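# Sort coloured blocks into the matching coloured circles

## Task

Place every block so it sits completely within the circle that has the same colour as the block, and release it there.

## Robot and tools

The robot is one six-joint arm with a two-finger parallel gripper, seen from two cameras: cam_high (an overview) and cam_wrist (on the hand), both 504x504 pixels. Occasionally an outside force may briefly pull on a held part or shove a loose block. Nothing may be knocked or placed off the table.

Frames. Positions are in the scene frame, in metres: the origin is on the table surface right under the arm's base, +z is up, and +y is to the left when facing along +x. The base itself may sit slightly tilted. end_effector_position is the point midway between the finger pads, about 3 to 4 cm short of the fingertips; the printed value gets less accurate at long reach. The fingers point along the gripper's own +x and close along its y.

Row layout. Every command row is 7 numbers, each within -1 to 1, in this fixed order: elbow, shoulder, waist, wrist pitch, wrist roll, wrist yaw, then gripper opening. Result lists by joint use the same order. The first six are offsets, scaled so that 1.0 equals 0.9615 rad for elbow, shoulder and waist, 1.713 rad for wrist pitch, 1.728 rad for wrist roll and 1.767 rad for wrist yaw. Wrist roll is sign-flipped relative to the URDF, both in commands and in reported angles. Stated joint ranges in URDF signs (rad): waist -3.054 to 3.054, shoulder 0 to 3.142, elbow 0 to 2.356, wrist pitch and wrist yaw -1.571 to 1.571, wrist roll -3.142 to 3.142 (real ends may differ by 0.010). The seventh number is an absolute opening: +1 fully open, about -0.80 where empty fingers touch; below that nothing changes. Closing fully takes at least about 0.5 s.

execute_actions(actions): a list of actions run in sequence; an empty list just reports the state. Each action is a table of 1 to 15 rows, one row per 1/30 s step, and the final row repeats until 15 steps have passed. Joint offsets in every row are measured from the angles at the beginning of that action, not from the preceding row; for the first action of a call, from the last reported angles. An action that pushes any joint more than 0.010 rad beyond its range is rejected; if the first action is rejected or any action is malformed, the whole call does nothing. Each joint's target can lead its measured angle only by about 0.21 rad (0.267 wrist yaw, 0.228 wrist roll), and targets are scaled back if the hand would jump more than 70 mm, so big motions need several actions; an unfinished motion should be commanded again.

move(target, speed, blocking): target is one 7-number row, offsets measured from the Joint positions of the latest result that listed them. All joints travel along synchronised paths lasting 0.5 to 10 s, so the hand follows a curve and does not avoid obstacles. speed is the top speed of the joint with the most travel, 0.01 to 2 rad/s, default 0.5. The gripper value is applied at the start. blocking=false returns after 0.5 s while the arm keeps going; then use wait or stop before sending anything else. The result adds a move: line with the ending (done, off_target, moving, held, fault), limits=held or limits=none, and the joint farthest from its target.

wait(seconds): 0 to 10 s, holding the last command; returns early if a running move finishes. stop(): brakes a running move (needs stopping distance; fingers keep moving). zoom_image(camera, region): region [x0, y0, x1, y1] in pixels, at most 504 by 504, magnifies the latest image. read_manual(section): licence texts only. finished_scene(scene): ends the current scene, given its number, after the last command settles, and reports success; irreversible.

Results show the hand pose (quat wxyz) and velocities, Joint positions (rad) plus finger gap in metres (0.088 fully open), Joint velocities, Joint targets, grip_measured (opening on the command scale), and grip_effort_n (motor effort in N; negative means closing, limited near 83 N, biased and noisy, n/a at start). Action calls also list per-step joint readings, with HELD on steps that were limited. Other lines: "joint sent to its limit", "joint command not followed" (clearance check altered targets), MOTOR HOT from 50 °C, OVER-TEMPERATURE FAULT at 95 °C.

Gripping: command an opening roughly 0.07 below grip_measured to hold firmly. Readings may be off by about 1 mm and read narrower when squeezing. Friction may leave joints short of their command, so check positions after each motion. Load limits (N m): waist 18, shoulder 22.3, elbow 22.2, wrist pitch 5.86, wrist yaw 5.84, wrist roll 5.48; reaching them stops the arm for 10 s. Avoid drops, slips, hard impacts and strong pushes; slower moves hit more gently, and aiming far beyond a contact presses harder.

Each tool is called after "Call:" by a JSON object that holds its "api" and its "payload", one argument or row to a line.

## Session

Call:
{"api": "execute_actions", "payload": {
  "actions": []
}}

Scene clock: 0.00 s.
end_effector_position=(+0.4915, -0.0263, +0.2509) grip_measured=+0.857 grip_effort_n=n/a end_effector_quat_wxyz=(-0.138, +0.951, +0.141, -0.240) end_effector_velocity=(-0.003, +0.004, -0.005) end_effector_angular_velocity=(-0.007, +0.015, +0.024)
Joint names: [elbow, shoulder, waist, wrist pitch, wrist roll, wrist yaw]
Joint positions: [ 1.058  1.905  0.051  0.267 -2.772  0.181  0.081]
Joint velocities: [-0.002  0.002 -0.002 -0.022  0.007 -0.007 -0.   ]
Motor temperatures (°C, as the motors report them): [21 21 21 21 21 18]
Heat: hottest waist 21 °C (+0.0 °C/min).
Joint targets: [1.058 1.905 0.051 0.267 -2.772 0.181]

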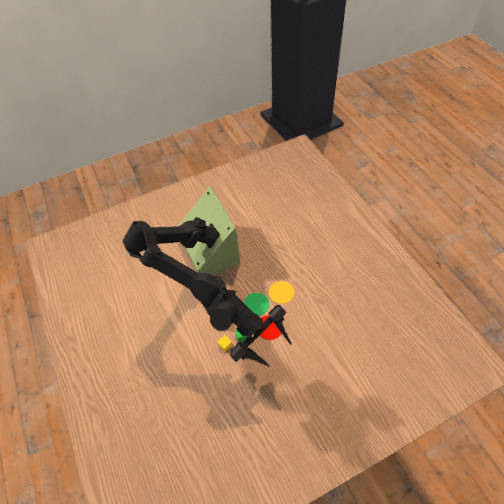

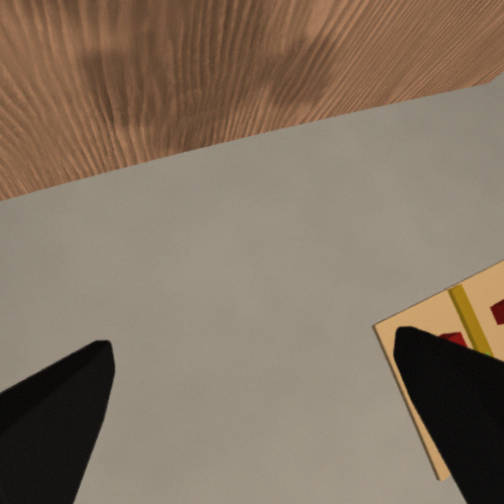

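Call:
{"api": "move", "payload": {
  "target": [0.164, 0.066, 0.375, -0.892, 1, 0.26, 1],
  "speed": 1.0
}}

Scene clock: 3.27 s.
end_effector_position=(+0.2690, -0.0010, +0.2211) grip_measured=+1.000 grip_effort_n=11.9 end_effector_quat_wxyz=(+0.695, +0.135, +0.693, -0.134) end_effector_velocity=(-0.004, -0.004, -0.000) end_effector_angular_velocity=(-0.003, +0.020, +0.041)
Joint names: [elbow, shoulder, waist, wrist pitch, wrist roll, wrist yaw]
Joint positions: [ 1.206  1.96   0.408 -1.258 -1.047  0.638  0.088]
Joint velocities: [-0.002 -0.007 -0.007 -0.022  0.037 -0.007  0.   ]
Motor temperatures (°C, as the motors report them): [22 22 22 21 21 18]
Heat: hottest waist 22 °C (+0.0 °C/min).
Joint targets: [1.216 1.969 0.411 -1.260 -1.044 0.640]
move: done; limits=none; farthest joint: the elbow, 0.010 radians from its target (0.158 radians at the start)

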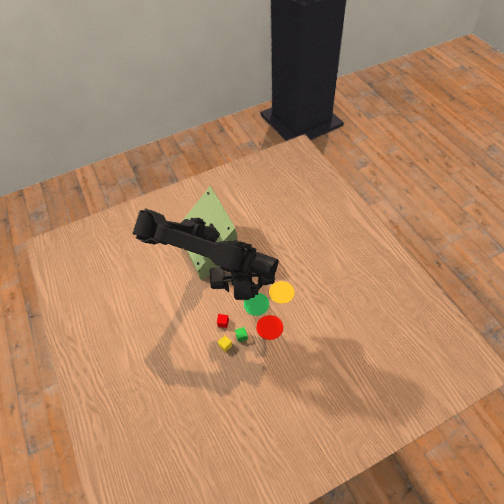

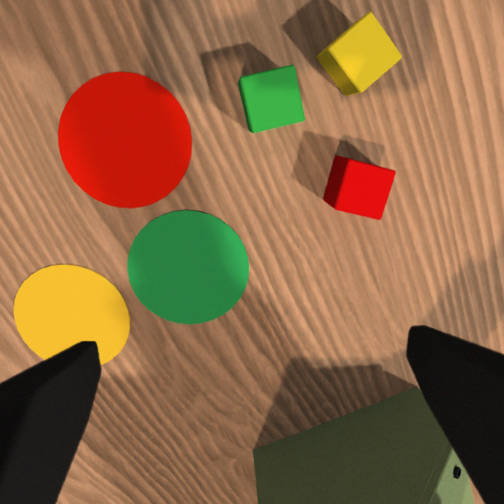

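Call:
{"api": "zoom_image", "payload": {
  "camera": "cam_wrist",
  "region": [200, 0, 440, 240]
}}

Region (200, 0, 440, 240) of cam_wrist's 504x504 image, scaled by 2.100, with more detail than that image has.

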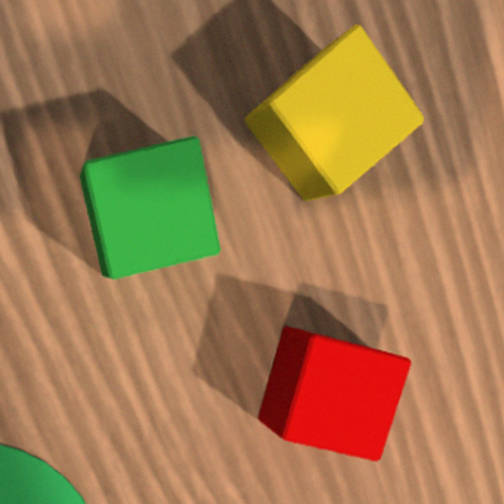

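Call:
{"api": "move", "payload": {
  "target": [-0.118, -0.036, -0.576, 0.323, -0.149, 0.069, 0.55],
  "speed": 0.6
}}

Scene clock: 11.20 s.
end_effector_position=(+0.3248, -0.1058, +0.0929) grip_measured=+0.552 grip_effort_n=-15.1 end_effector_quat_wxyz=(+0.554, +0.443, +0.551, -0.440) end_effector_velocity=(+0.000, +0.000, -0.000) end_effector_angular_velocity=(+0.007, -0.004, -0.029)
Joint names: [elbow, shoulder, waist, wrist pitch, wrist roll, wrist yaw]
Joint positions: [ 1.101  1.935 -0.142 -0.707 -1.302  0.757  0.066]
Joint velocities: [-0.002 -0.002 -0.002  0.007 -0.022 -0.007  0.   ]
Motor temperatures (°C, as the motors report them): [22 22 22 21 21 18]
Heat: hottest waist 22 °C (+5.4 °C/min).
Joint targets: [1.092 1.925 -0.145 -0.705 -1.305 0.760]
move: done; limits=none; farthest joint: the shoulder, 0.010 radians from its target (0.034 radians at the start)

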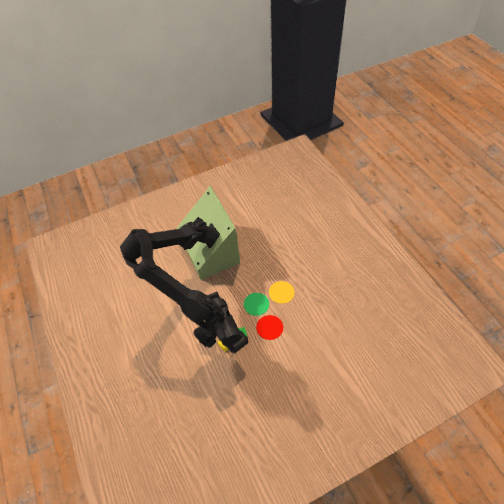

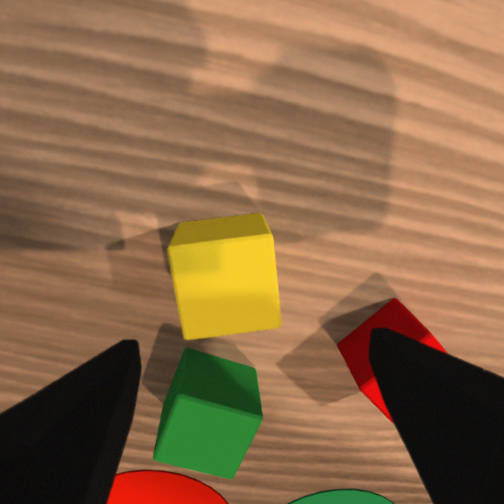

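Call:
{"api": "move", "payload": {
  "target": [-0.028, 0.108, -0.112, 0.123, 0.114, -0.006, 0.55],
  "speed": 0.25
}}

Call:
{"api": "move", "payload": {
  "target": [0, 0, 0, 0, 0, 0, -0.22]
}}

Scene clock: 15.40 s.
end_effector_position=(+0.3342, -0.1097, +0.0459) grip_measured=+0.552 grip_effort_n=-14.7 end_effector_quat_wxyz=(+0.565, +0.429, +0.562, -0.425) end_effector_velocity=(-0.005, +0.001, -0.000) end_effector_angular_velocity=(+0.010, +0.016, +0.006)
Joint names: [elbow, shoulder, waist, wrist pitch, wrist roll, wrist yaw]
Joint positions: [ 1.082  2.028 -0.245 -0.499 -1.108  0.749  0.066]
Joint velocities: [-0.002 -0.002 -0.002 -0.022 -0.007 -0.007 -0.   ]
Motor temperatures (°C, as the motors report them): [22 22 23 21 21 18]
Heat: hottest waist 23 °C (+7.8 °C/min).
Joint targets: [1.074 2.039 -0.249 -0.496 -1.104 0.747]
move: off_target; limits=none; farthest joint: the shoulder, 0.011 radians from its target (0.104 radians at the start)

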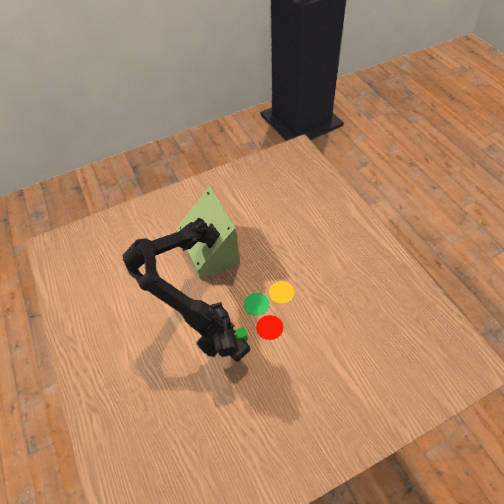

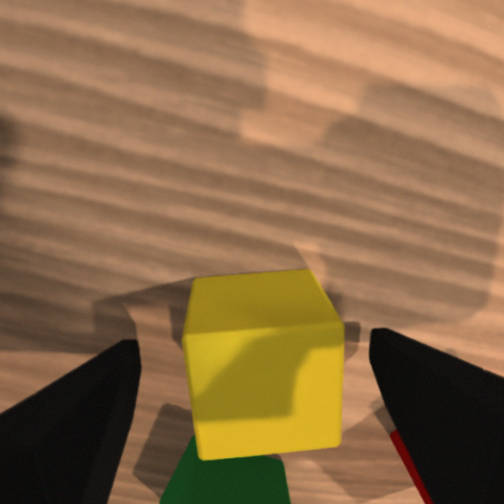

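Scene clock: 15.93 s.
end_effector_position=(+0.3342, -0.1096, +0.0460) grip_measured=-0.152 grip_effort_n=-83.5 end_effector_quat_wxyz=(+0.565, +0.429, +0.562, -0.425) end_effector_velocity=(+0.002, -0.001, +0.000) end_effector_angular_velocity=(+0.006, -0.008, -0.017)
Joint names: [elbow, shoulder, waist, wrist pitch, wrist roll, wrist yaw]
Joint positions: [ 1.082  2.028 -0.245 -0.499 -1.108  0.749  0.032]
Joint velocities: [ 0.002 -0.002 -0.002  0.007 -0.007 -0.007 -0.   ]
Motor temperatures (°C, as the motors report them): [22 22 23 21 21 18]
Heat: hottest waist 23 °C (+7.5 °C/min).
Joint targets: [1.082 2.028 -0.246 -0.499 -1.108 0.749]
move: done; limits=none; farthest joint: the waist, 0.000 radians from its target (0.000 radians at the start)

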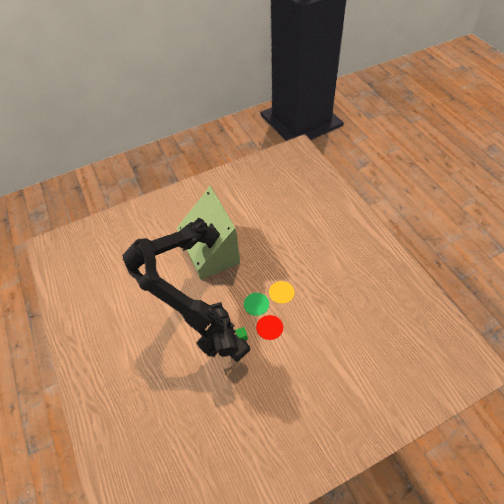

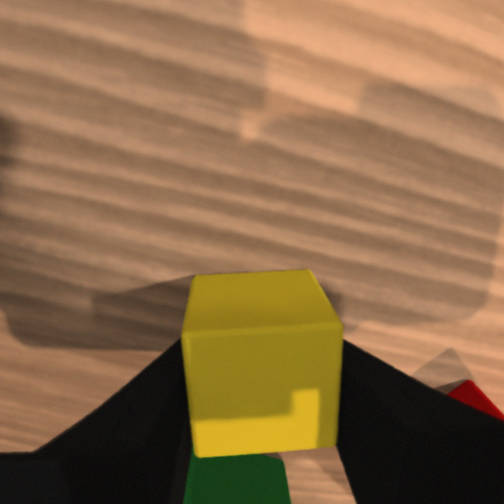

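Call:
{"api": "move", "payload": {
  "target": [0.033, -0.128, 0.133, -0.147, 0, 0, -0.22],
  "speed": 0.4
}}

Call:
{"api": "move", "payload": {
  "target": [0.046, 0.631, 0.677, 0.021, 0, -0.095, -0.22],
  "speed": 0.5
}}

Scene clock: 18.83 s.
end_effector_position=(+0.3225, -0.1041, +0.1027) grip_measured=-0.152 grip_effort_n=-83.5 end_effector_quat_wxyz=(+0.598, +0.382, +0.597, -0.373) end_effector_velocity=(-0.002, -0.003, +0.001) end_effector_angular_velocity=(-0.007, +0.004, -0.007)
Joint names: [elbow, shoulder, waist, wrist pitch, wrist roll, wrist yaw]
Joint positions: [ 1.105  1.915 -0.12  -0.748 -1.108  0.749  0.032]
Joint velocities: [-0.002 -0.007 -0.002 -0.007 -0.007  0.007 -0.   ]
Motor temperatures (°C, as the motors report them): [22 23 23 21 21 18]
Heat: hottest waist 23 °C (+6.4 °C/min).
Joint targets: [1.114 1.905 -0.117 -0.750 -1.108 0.749]
move: done; limits=none; farthest joint: the shoulder, 0.010 radians from its target (0.123 radians at the start)

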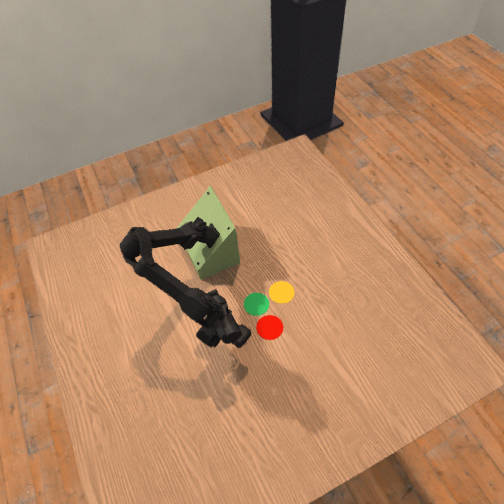

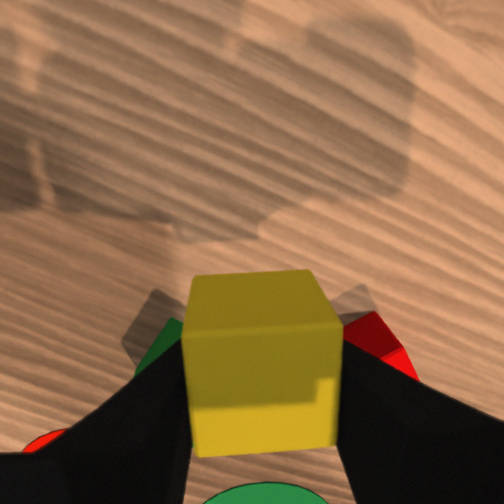

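Scene clock: 20.80 s.
end_effector_position=(+0.2476, +0.1512, +0.1027) grip_measured=-0.152 grip_effort_n=-83.5 end_effector_quat_wxyz=(+0.700, +0.112, +0.697, -0.110) end_effector_velocity=(-0.002, -0.002, -0.001) end_effector_angular_velocity=(-0.012, +0.000, +0.016)
Joint names: [elbow, shoulder, waist, wrist pitch, wrist roll, wrist yaw]
Joint positions: [ 1.14   2.51   0.527 -0.714 -1.108  0.583  0.032]
Joint velocities: [-0.002  0.002  0.002 -0.007  0.007  0.007 -0.   ]
Motor temperatures (°C, as the motors report them): [22 23 24 21 21 18]
Heat: hottest waist 24 °C (+8.7 °C/min).
Joint targets: [1.149 2.522 0.531 -0.712 -1.108 0.581]
move: off_target; limits=none; farthest joint: the shoulder, 0.012 radians from its target (0.606 radians at the start)

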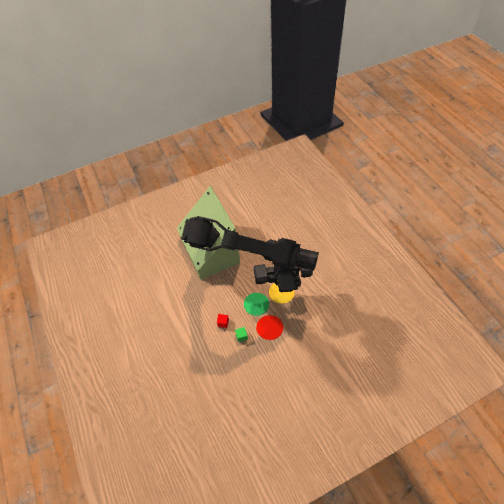

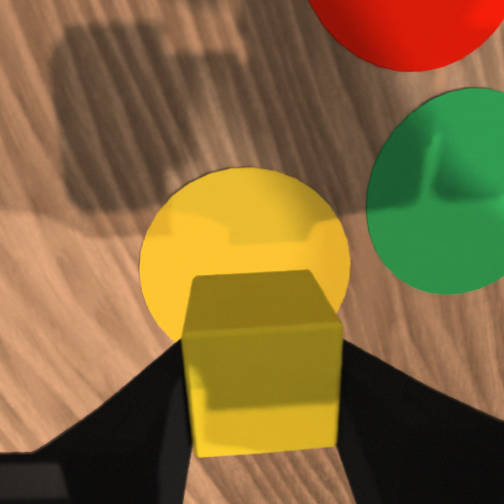

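Call:
{"api": "move", "payload": {
  "target": [-0.081, 0.126, -0.124, 0.15, 0, 0.032, -0.22],
  "speed": 0.2
}}

Call:
{"api": "move", "payload": {
  "target": [0, 0, 0, 0, 0, 0, 0.55]
}}

Call:
{"api": "move", "payload": {
  "target": [0.06, -0.095, 0.09, -0.11, 0, -0.024, 0.55],
  "speed": 0.5
}}

Scene clock: 25.20 s.
end_effector_position=(+0.2496, +0.1510, +0.0461) grip_measured=-0.152 grip_effort_n=-83.5 end_effector_quat_wxyz=(+0.693, +0.158, +0.686, -0.153) end_effector_velocity=(+0.000, +0.001, -0.000) end_effector_angular_velocity=(+0.009, +0.002, +0.001)
Joint names: [elbow, shoulder, waist, wrist pitch, wrist roll, wrist yaw]
Joint positions: [ 1.071  2.615  0.415 -0.463 -1.108  0.637  0.032]
Joint velocities: [-0.002 -0.002 -0.002  0.007  0.007 -0.007  0.   ]
Motor temperatures (°C, as the motors report them): [23 23 24 21 21 18]
Heat: hottest waist 24 °C (+7.1 °C/min).
Joint targets: [1.062 2.631 0.408 -0.457 -1.108 0.640]
move: off_target; limits=none; farthest joint: the shoulder, 0.016 radians from its target (0.121 radians at the start)

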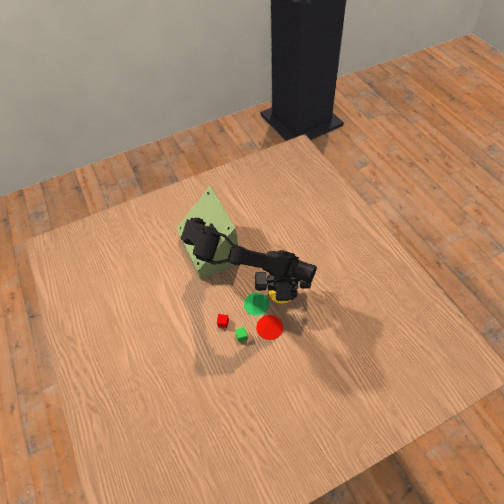

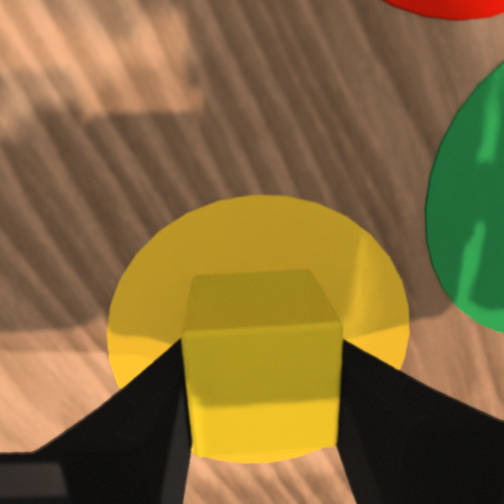

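Scene clock: 25.93 s.
end_effector_position=(+0.2498, +0.1510, +0.0460) grip_measured=+0.546 grip_effort_n=15.1 end_effector_quat_wxyz=(+0.693, +0.158, +0.686, -0.153) end_effector_velocity=(+0.005, -0.001, +0.001) end_effector_angular_velocity=(+0.003, -0.010, -0.008)
Joint names: [elbow, shoulder, waist, wrist pitch, wrist roll, wrist yaw]
Joint positions: [ 1.071  2.615  0.415 -0.462 -1.108  0.637  0.066]
Joint velocities: [ 0.002 -0.007 -0.007  0.007  0.007  0.007  0.   ]
Motor temperatures (°C, as the motors report them): [23 23 24 21 21 18]
Heat: hottest waist 24 °C (+6.9 °C/min).
Joint targets: [1.071 2.615 0.415 -0.463 -1.108 0.637]
move: done; limits=none; farthest joint: the wrist pitch, 0.001 radians from its target (0.000 radians at the start)

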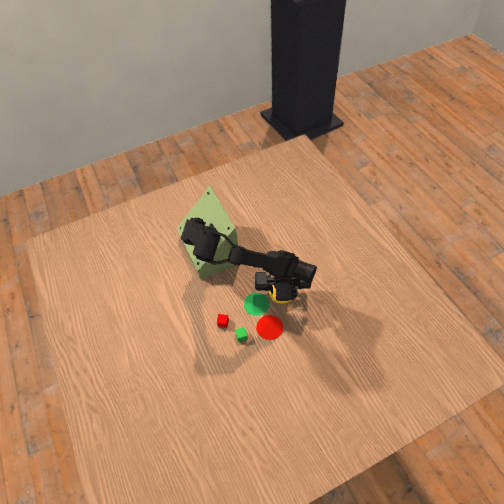

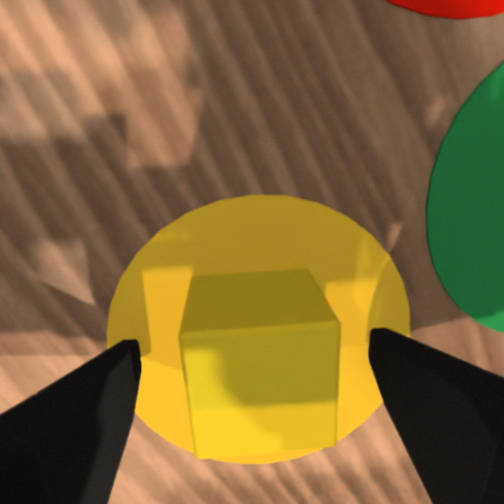

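Scene clock: 27.00 s.
end_effector_position=(+0.2491, +0.1516, +0.0882) grip_measured=+0.548 grip_effort_n=15.1 end_effector_quat_wxyz=(+0.699, +0.125, +0.694, -0.121) end_effector_velocity=(-0.002, -0.004, -0.001) end_effector_angular_velocity=(-0.012, +0.004, +0.012)
Joint names: [elbow, shoulder, waist, wrist pitch, wrist roll, wrist yaw]
Joint positions: [ 1.12   2.535  0.499 -0.648 -1.108  0.597  0.066]
Joint velocities: [-0.007 -0.002 -0.002 -0.007  0.007  0.007 -0.   ]
Motor temperatures (°C, as the motors report them): [23 23 24 21 21 18]
Heat: hottest waist 24 °C (+6.7 °C/min).
Joint targets: [1.129 2.523 0.502 -0.650 -1.108 0.595]
move: off_target; limits=none; farthest joint: the shoulder, 0.011 radians from its target (0.091 radians at the start)

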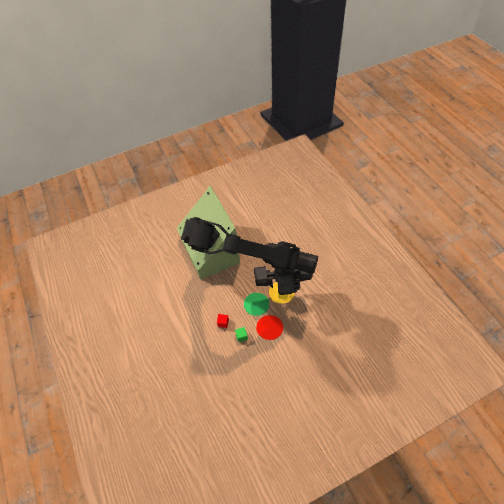

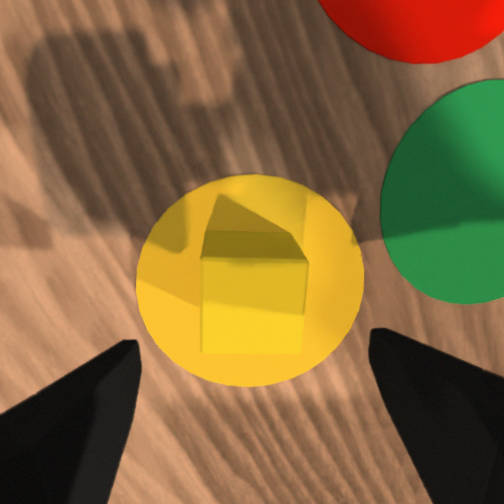

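Call:
{"api": "move", "payload": {
  "target": [0, -0.486, -0.535, -0.034, 0.443, 0.09, 0.55],
  "speed": 0.8
}}

Scene clock: 31.97 s.
end_effector_position=(+0.3308, -0.0470, +0.0933) grip_measured=+0.548 grip_effort_n=15.1 end_effector_quat_wxyz=(+0.706, +0.077, +0.700, -0.075) end_effector_velocity=(-0.004, -0.002, -0.000) end_effector_angular_velocity=(-0.009, +0.017, +0.021)
Joint names: [elbow, shoulder, waist, wrist pitch, wrist roll, wrist yaw]
Joint positions: [ 1.12   2.078 -0.012 -0.705 -0.346  0.754  0.066]
Joint velocities: [-0.002 -0.002 -0.002 -0.022  0.007  0.007 -0.   ]
Motor temperatures (°C, as the motors report them): [23 24 24 21 21 18]
Heat: hottest waist 24 °C (+5.6 °C/min).
Joint targets: [1.120 2.067 -0.015 -0.706 -0.342 0.756]
move: done; limits=none; farthest joint: the shoulder, 0.010 radians from its target (0.467 radians at the start)

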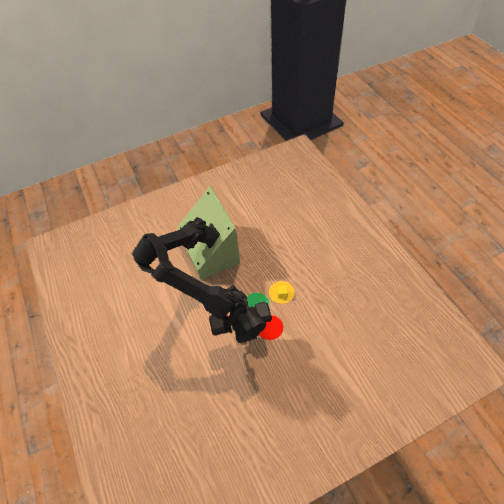

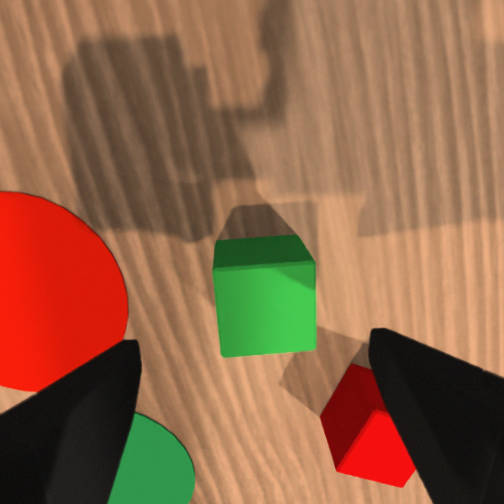

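Call:
{"api": "move", "payload": {
  "target": [-0.093, 0.065, -0.119, 0.139, 0.089, 0.003, 0.55],
  "speed": 0.3
}}

Call:
{"api": "move", "payload": {
  "target": [0, 0, 0, 0, 0, 0, -0.22]
}}

Scene clock: 35.03 s.
end_effector_position=(+0.3275, -0.0521, +0.0457) grip_measured=+0.548 grip_effort_n=15.1 end_effector_quat_wxyz=(+0.705, +0.077, +0.701, -0.075) end_effector_velocity=(-0.005, +0.005, -0.000) end_effector_angular_velocity=(+0.022, +0.010, +0.021)
Joint names: [elbow, shoulder, waist, wrist pitch, wrist roll, wrist yaw]
Joint positions: [ 1.039  2.129 -0.122 -0.469 -0.195  0.757  0.066]
Joint velocities: [-0.012 -0.002  0.002 -0.007  0.007 -0.022 -0.   ]
Motor temperatures (°C, as the motors report them): [23 24 24 21 21 18]
Heat: hottest waist 24 °C (+5.1 °C/min).
Joint targets: [1.031 2.140 -0.126 -0.467 -0.192 0.759]
move: off_target; limits=none; farthest joint: the shoulder, 0.011 radians from its target (0.063 radians at the start)

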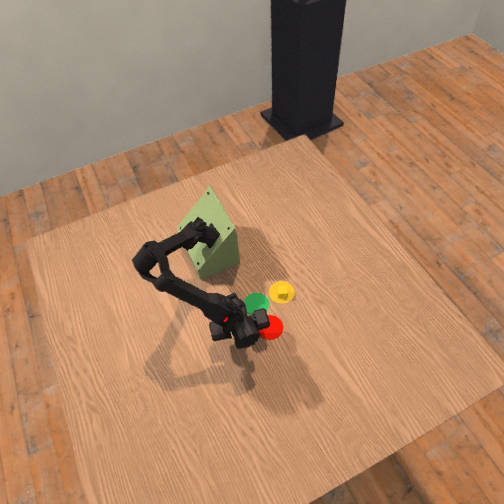

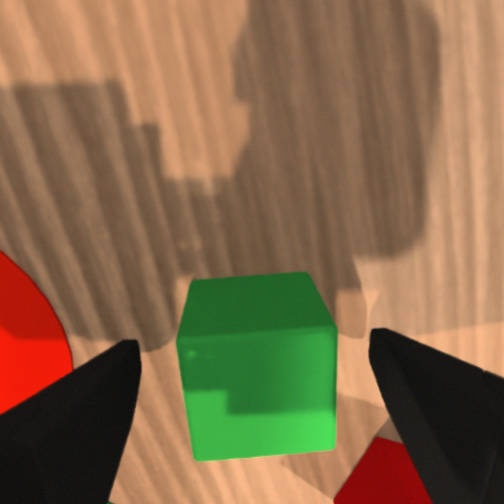

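Scene clock: 35.57 s.
end_effector_position=(+0.3276, -0.0520, +0.0458) grip_measured=-0.153 grip_effort_n=-83.5 end_effector_quat_wxyz=(+0.705, +0.077, +0.701, -0.075) end_effector_velocity=(-0.002, +0.004, +0.001) end_effector_angular_velocity=(+0.022, +0.003, +0.029)
Joint names: [elbow, shoulder, waist, wrist pitch, wrist roll, wrist yaw]
Joint positions: [ 1.039  2.129 -0.121 -0.469 -0.195  0.757  0.031]
Joint velocities: [-0.002 -0.002  0.002 -0.007  0.022 -0.022 -0.   ]
Motor temperatures (°C, as the motors report them): [23 24 24 21 21 18]
Heat: hottest waist 24 °C (+5.1 °C/min).
Joint targets: [1.039 2.129 -0.122 -0.469 -0.195 0.757]
move: done; limits=none; farthest joint: the waist, 0.001 radians from its target (0.000 radians at the start)

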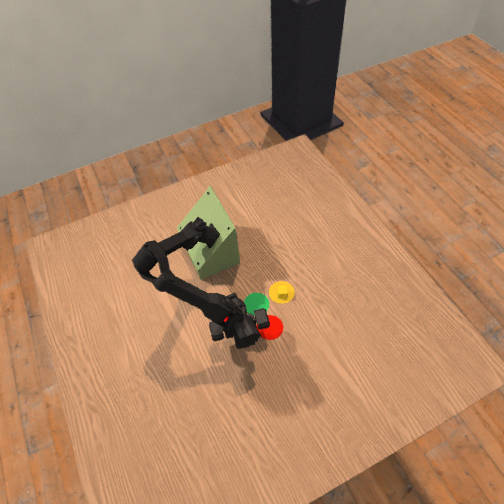

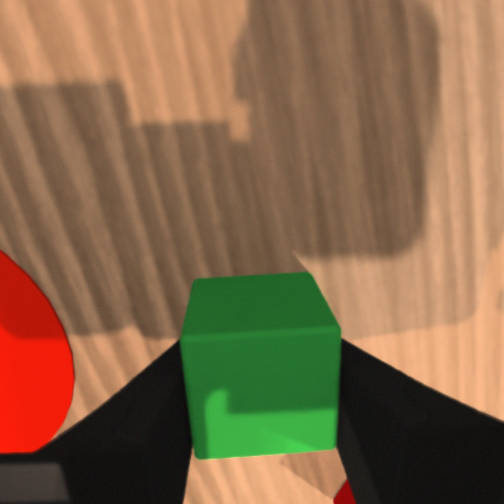

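Call:
{"api": "move", "payload": {
  "target": [-0.22, 0.104, 0.373, -0.017, 0, -0.033, -0.22],
  "speed": 0.35
}}

Call:
{"api": "move", "payload": {
  "target": [-0.043, 0.074, -0.071, 0.088, 0, 0.011, -0.22],
  "speed": 0.15
}}

Scene clock: 41.47 s.
end_effector_position=(+0.2483, +0.0503, +0.0724) grip_measured=-0.153 grip_effort_n=-83.5 end_effector_quat_wxyz=(+0.703, -0.091, +0.699, +0.092) end_effector_velocity=(-0.000, +0.001, +0.001) end_effector_angular_velocity=(+0.006, +0.003, -0.004)
Joint names: [elbow, shoulder, waist, wrist pitch, wrist roll, wrist yaw]
Joint positions: [ 0.835  2.219  0.234 -0.496 -0.195  0.701  0.031]
Joint velocities: [ 0.002 -0.002  0.002 -0.007 -0.007 -0.007 -0.   ]
Motor temperatures (°C, as the motors report them): [23 24 25 21 21 18]
Heat: hottest waist 25 °C (+5.8 °C/min).
Joint targets: [0.827 2.229 0.237 -0.498 -0.195 0.699]
move: done; limits=none; farthest joint: the shoulder, 0.010 radians from its target (0.100 radians at the start)

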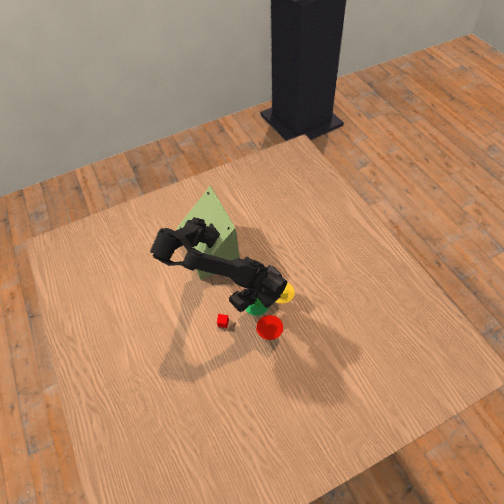

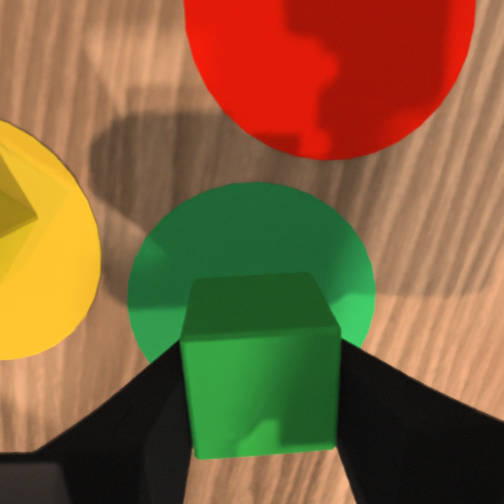

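Scene clock: 42.97 s.
end_effector_position=(+0.2477, +0.0512, +0.0455) grip_measured=-0.153 grip_effort_n=-83.5 end_effector_quat_wxyz=(+0.706, -0.061, +0.703, +0.064) end_effector_velocity=(+0.000, +0.001, -0.000) end_effector_angular_velocity=(+0.009, -0.001, +0.001)
Joint names: [elbow, shoulder, waist, wrist pitch, wrist roll, wrist yaw]
Joint positions: [ 0.801  2.28   0.169 -0.347 -0.195  0.718  0.031]
Joint velocities: [-0.002 -0.002 -0.002  0.007  0.007 -0.007 -0.   ]
Motor temperatures (°C, as the motors report them): [23 24 25 21 21 18]
Heat: hottest waist 25 °C (+5.6 °C/min).
Joint targets: [0.794 2.291 0.166 -0.345 -0.195 0.720]
move: done; limits=none; farthest joint: the shoulder, 0.010 radians from its target (0.071 radians at the start)

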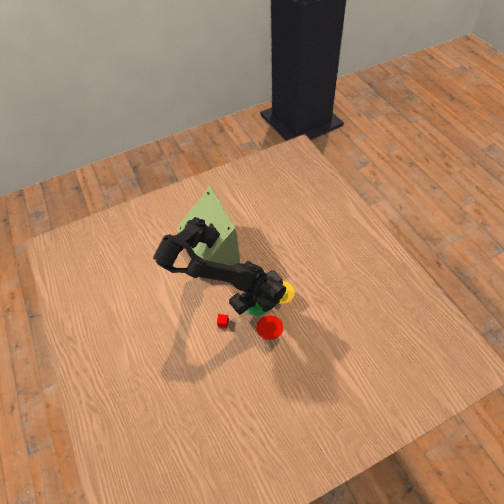

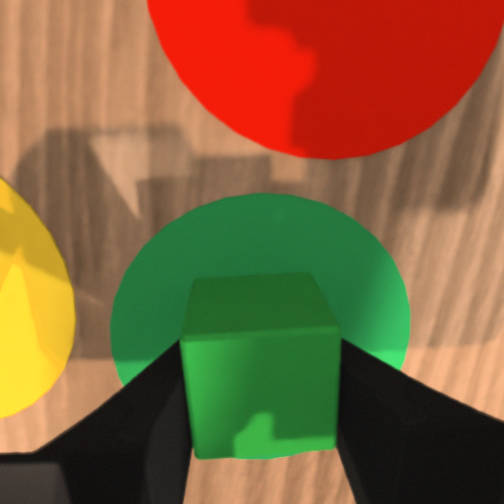

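Call:
{"api": "move", "payload": {
  "target": [0, 0, 0, 0, 0, 0, 0.55]
}}

Call:
{"api": "move", "payload": {
  "target": [0.055, -0.095, 0.095, -0.115, 0, -0.015, 0.55],
  "speed": 0.5
}}

Call:
{"api": "move", "payload": {
  "target": [-0.081, -0.476, -0.364, -0.044, -0.31, 0.037, 0.55],
  "speed": 0.6
}}

Scene clock: 45.63 s.
end_effector_position=(+0.2476, +0.0511, +0.0454) grip_measured=+0.546 grip_effort_n=15.1 end_effector_quat_wxyz=(+0.706, -0.061, +0.703, +0.064) end_effector_velocity=(-0.001, +0.001, -0.001) end_effector_angular_velocity=(+0.007, +0.003, +0.004)
Joint names: [elbow, shoulder, waist, wrist pitch, wrist roll, wrist yaw]
Joint positions: [ 0.801  2.28   0.168 -0.347 -0.195  0.718  0.066]
Joint velocities: [-0.002  0.002 -0.002  0.007  0.007 -0.007  0.   ]
Motor temperatures (°C, as the motors report them): [22 24 25 21 21 18]
Heat: hottest waist 25 °C (+5.3 °C/min).
Joint targets: [0.801 2.280 0.169 -0.347 -0.195 0.718]
move: done; limits=none; farthest joint: the waist, 0.001 radians from its target (0.001 radians at the start)

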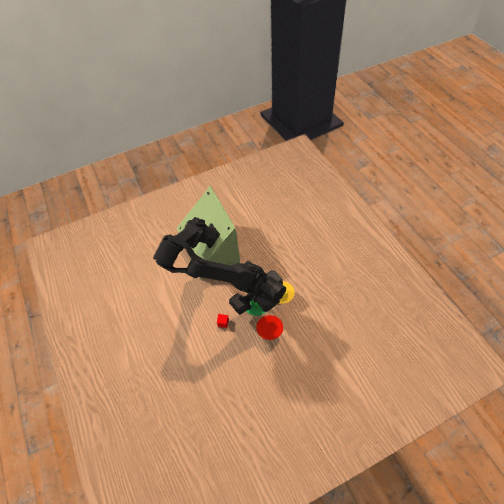

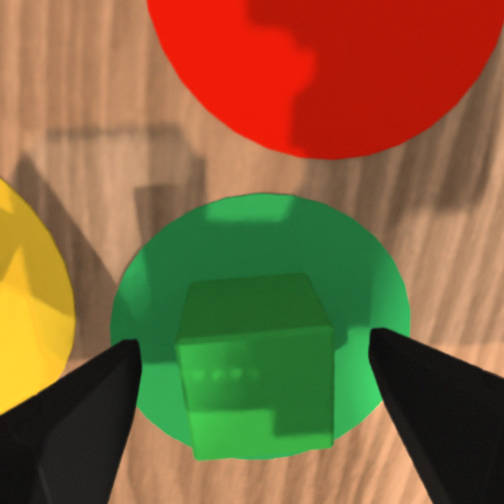

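Scene clock: 46.70 s.
end_effector_position=(+0.2481, +0.0504, +0.0818) grip_measured=+0.548 grip_effort_n=15.1 end_effector_quat_wxyz=(+0.703, -0.100, +0.697, +0.102) end_effector_velocity=(-0.003, +0.001, +0.002) end_effector_angular_velocity=(+0.015, +0.017, +0.032)
Joint names: [elbow, shoulder, waist, wrist pitch, wrist roll, wrist yaw]
Joint positions: [ 0.846  2.199  0.257 -0.542 -0.195  0.694  0.066]
Joint velocities: [ 0.002 -0.007  0.002 -0.022  0.022 -0.022 -0.   ]
Motor temperatures (°C, as the motors report them): [22 24 25 21 21 18]
Heat: hottest waist 25 °C (+5.1 °C/min).
Joint targets: [0.854 2.189 0.260 -0.544 -0.195 0.691]
move: done; limits=none; farthest joint: the shoulder, 0.010 radians from its target (0.092 radians at the start)

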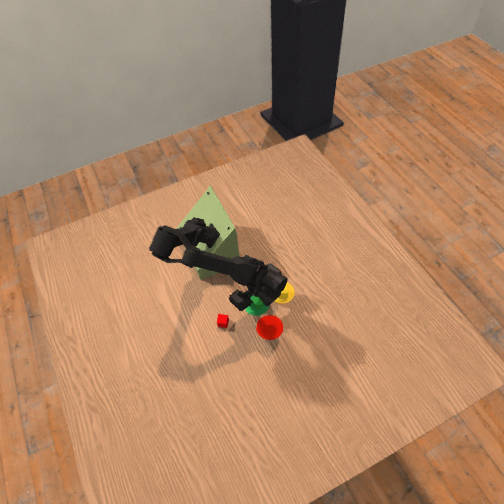

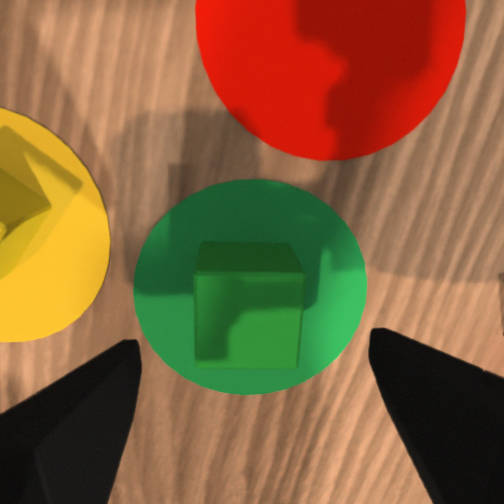

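Scene clock: 48.30 s.
end_effector_position=(+0.2534, -0.0841, +0.0927) grip_measured=+0.548 grip_effort_n=14.2 end_effector_quat_wxyz=(+0.666, +0.245, +0.661, -0.242) end_effector_velocity=(-0.002, -0.002, -0.000) end_effector_angular_velocity=(-0.008, +0.007, +0.011)
Joint names: [elbow, shoulder, waist, wrist pitch, wrist roll, wrist yaw]
Joint positions: [ 0.777  1.75  -0.089 -0.616 -0.727  0.757  0.066]
Joint velocities: [-0.002 -0.002 -0.002 -0.007  0.007  0.007 -0.   ]
Motor temperatures (°C, as the motors report them): [22 24 25 21 21 18]
Heat: hottest waist 25 °C (+5.0 °C/min).
Joint targets: [0.768 1.741 -0.093 -0.617 -0.731 0.759]
move: done; limits=none; farthest joint: the shoulder, 0.009 radians from its target (0.458 radians at the start)

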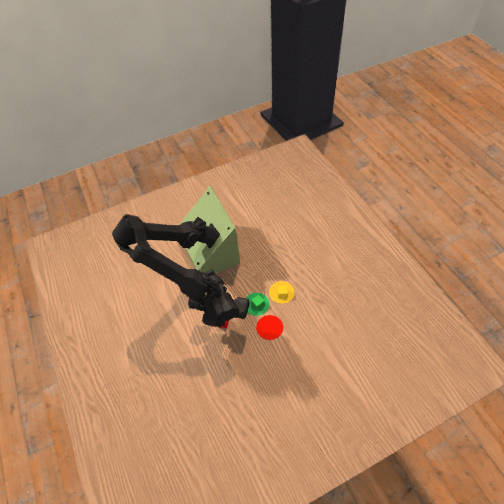

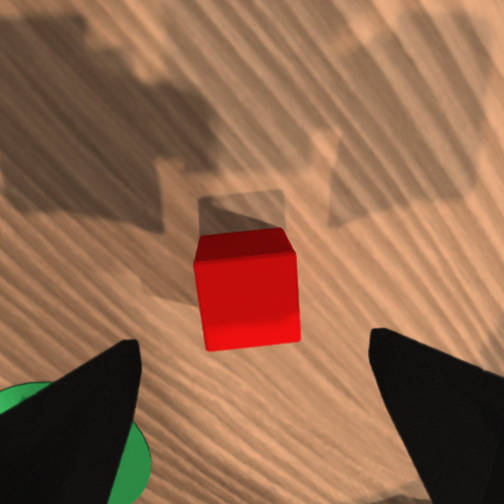

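Call:
{"api": "move", "payload": {
  "target": [-0.088, 0.111, -0.141, 0.173, 0.126, -0.004, 0.55],
  "speed": 0.3
}}

Call:
{"api": "move", "payload": {
  "target": [0, 0, 0, 0, 0, 0, -0.22]
}}

Scene clock: 52.03 s.
end_effector_position=(+0.2525, -0.0840, +0.0439) grip_measured=+0.548 grip_effort_n=14.2 end_effector_quat_wxyz=(+0.669, +0.232, +0.667, -0.231) end_effector_velocity=(-0.000, -0.001, -0.001) end_effector_angular_velocity=(+0.006, -0.001, -0.003)
Joint names: [elbow, shoulder, waist, wrist pitch, wrist roll, wrist yaw]
Joint positions: [ 0.699  1.847 -0.221 -0.322 -0.513  0.752  0.066]
Joint velocities: [-0.002 -0.002 -0.007  0.007  0.007 -0.007 -0.   ]
Motor temperatures (°C, as the motors report them): [22 24 25 21 21 18]
Heat: hottest waist 25 °C (+4.6 °C/min).
Joint targets: [0.692 1.857 -0.225 -0.319 -0.510 0.750]
move: done; limits=none; farthest joint: the shoulder, 0.010 radians from its target (0.107 radians at the start)

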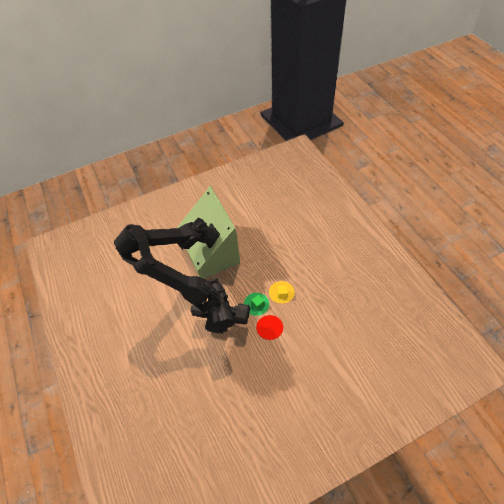

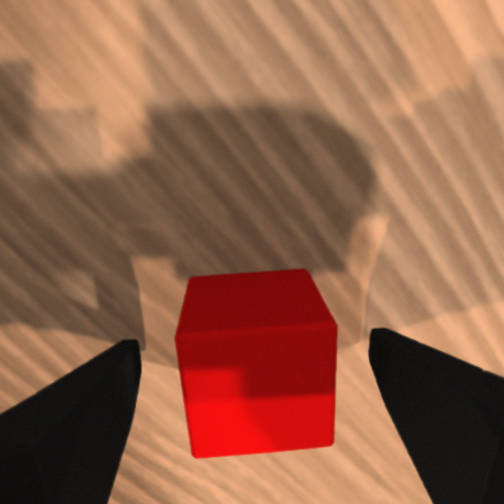

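Scene clock: 52.57 s.
end_effector_position=(+0.2525, -0.0839, +0.0440) grip_measured=-0.154 grip_effort_n=-83.5 end_effector_quat_wxyz=(+0.669, +0.232, +0.667, -0.230) end_effector_velocity=(-0.001, +0.001, +0.001) end_effector_angular_velocity=(+0.007, -0.001, +0.011)
Joint names: [elbow, shoulder, waist, wrist pitch, wrist roll, wrist yaw]
Joint positions: [ 0.699  1.847 -0.22  -0.322 -0.513  0.752  0.031]
Joint velocities: [-0.002 -0.007  0.002 -0.007  0.007 -0.007 -0.   ]
Motor temperatures (°C, as the motors report them): [22 24 25 21 21 18]
Heat: hottest waist 25 °C (+4.6 °C/min).
Joint targets: [0.699 1.847 -0.221 -0.322 -0.513 0.752]
move: done; limits=none; farthest joint: the waist, 0.001 radians from its target (0.000 radians at the start)

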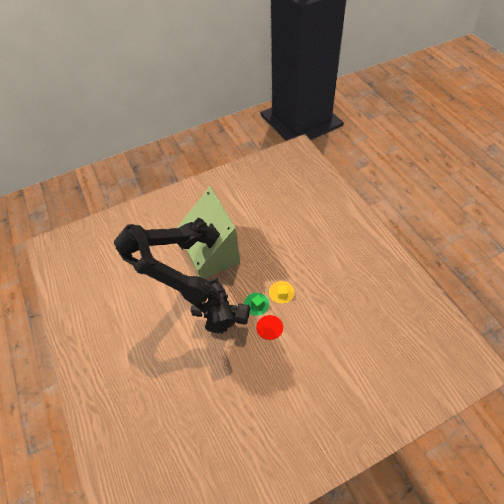

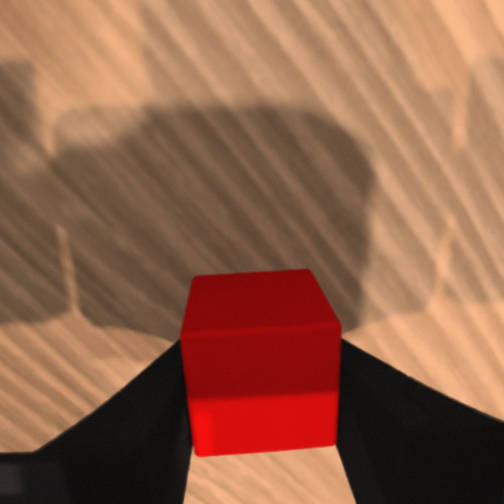

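Call:
{"api": "move", "payload": {
  "target": [0.615, 0.556, 0.4, -0.242, 0, -0.018, -0.22],
  "speed": 0.45
}}

Call:
{"api": "move", "payload": {
  "target": [-0.061, 0.075, -0.083, 0.106, 0, 0.011, -0.22],
  "speed": 0.2
}}

Scene clock: 55.97 s.
end_effector_position=(+0.3459, +0.0461, +0.0876) grip_measured=-0.154 grip_effort_n=-83.5 end_effector_quat_wxyz=(+0.706, +0.053, +0.704, -0.052) end_effector_velocity=(-0.005, +0.001, -0.000) end_effector_angular_velocity=(-0.000, +0.020, +0.012)
Joint names: [elbow, shoulder, waist, wrist pitch, wrist roll, wrist yaw]
Joint positions: [ 1.281  2.37   0.161 -0.735 -0.513  0.722  0.031]
Joint velocities: [-0.002  0.002  0.002 -0.022 -0.007 -0.007  0.   ]
Motor temperatures (°C, as the motors report them): [22 24 25 21 21 18]
Heat: hottest waist 25 °C (+4.3 °C/min).
Joint targets: [1.290 2.382 0.164 -0.737 -0.513 0.720]
move: off_target; limits=none; farthest joint: the shoulder, 0.012 radians from its target (0.534 radians at the start)

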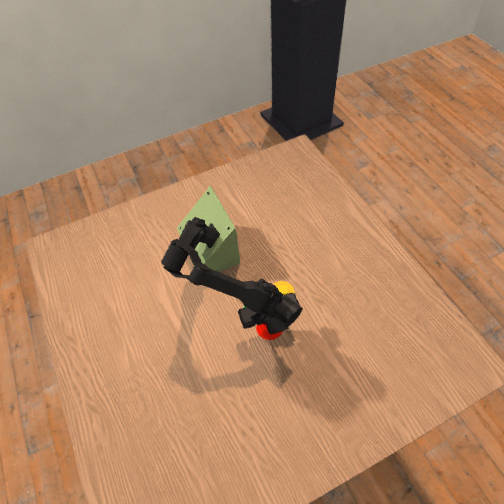

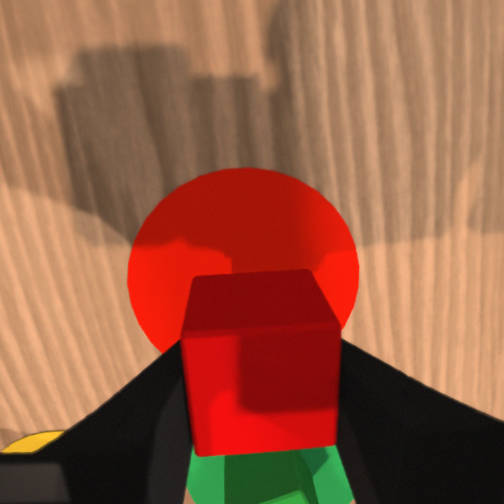

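Scene clock: 57.33 s.
end_effector_position=(+0.3465, +0.0462, +0.0473) grip_measured=-0.154 grip_effort_n=-83.5 end_effector_quat_wxyz=(+0.703, +0.089, +0.700, -0.087) end_effector_velocity=(-0.003, -0.001, +0.000) end_effector_angular_velocity=(+0.006, +0.009, +0.011)
Joint names: [elbow, shoulder, waist, wrist pitch, wrist roll, wrist yaw]
Joint positions: [ 1.231  2.428  0.086 -0.557 -0.513  0.739  0.031]
Joint velocities: [-0.007 -0.007 -0.002 -0.007  0.007 -0.007 -0.   ]
Motor temperatures (°C, as the motors report them): [22 24 25 21 21 18]
Heat: hottest waist 25 °C (+4.2 °C/min).
Joint targets: [1.222 2.442 0.081 -0.553 -0.513 0.742]
move: off_target; limits=none; farthest joint: the shoulder, 0.014 radians from its target (0.072 radians at the start)

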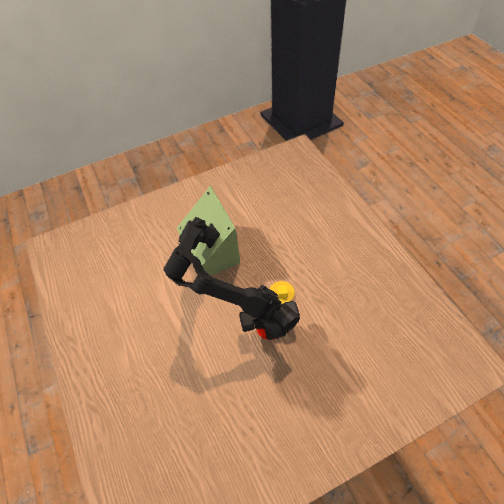

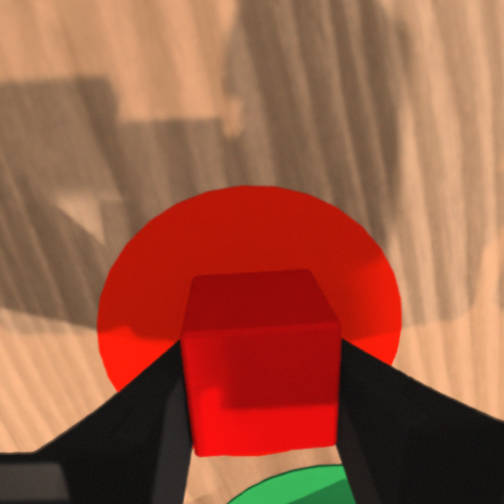

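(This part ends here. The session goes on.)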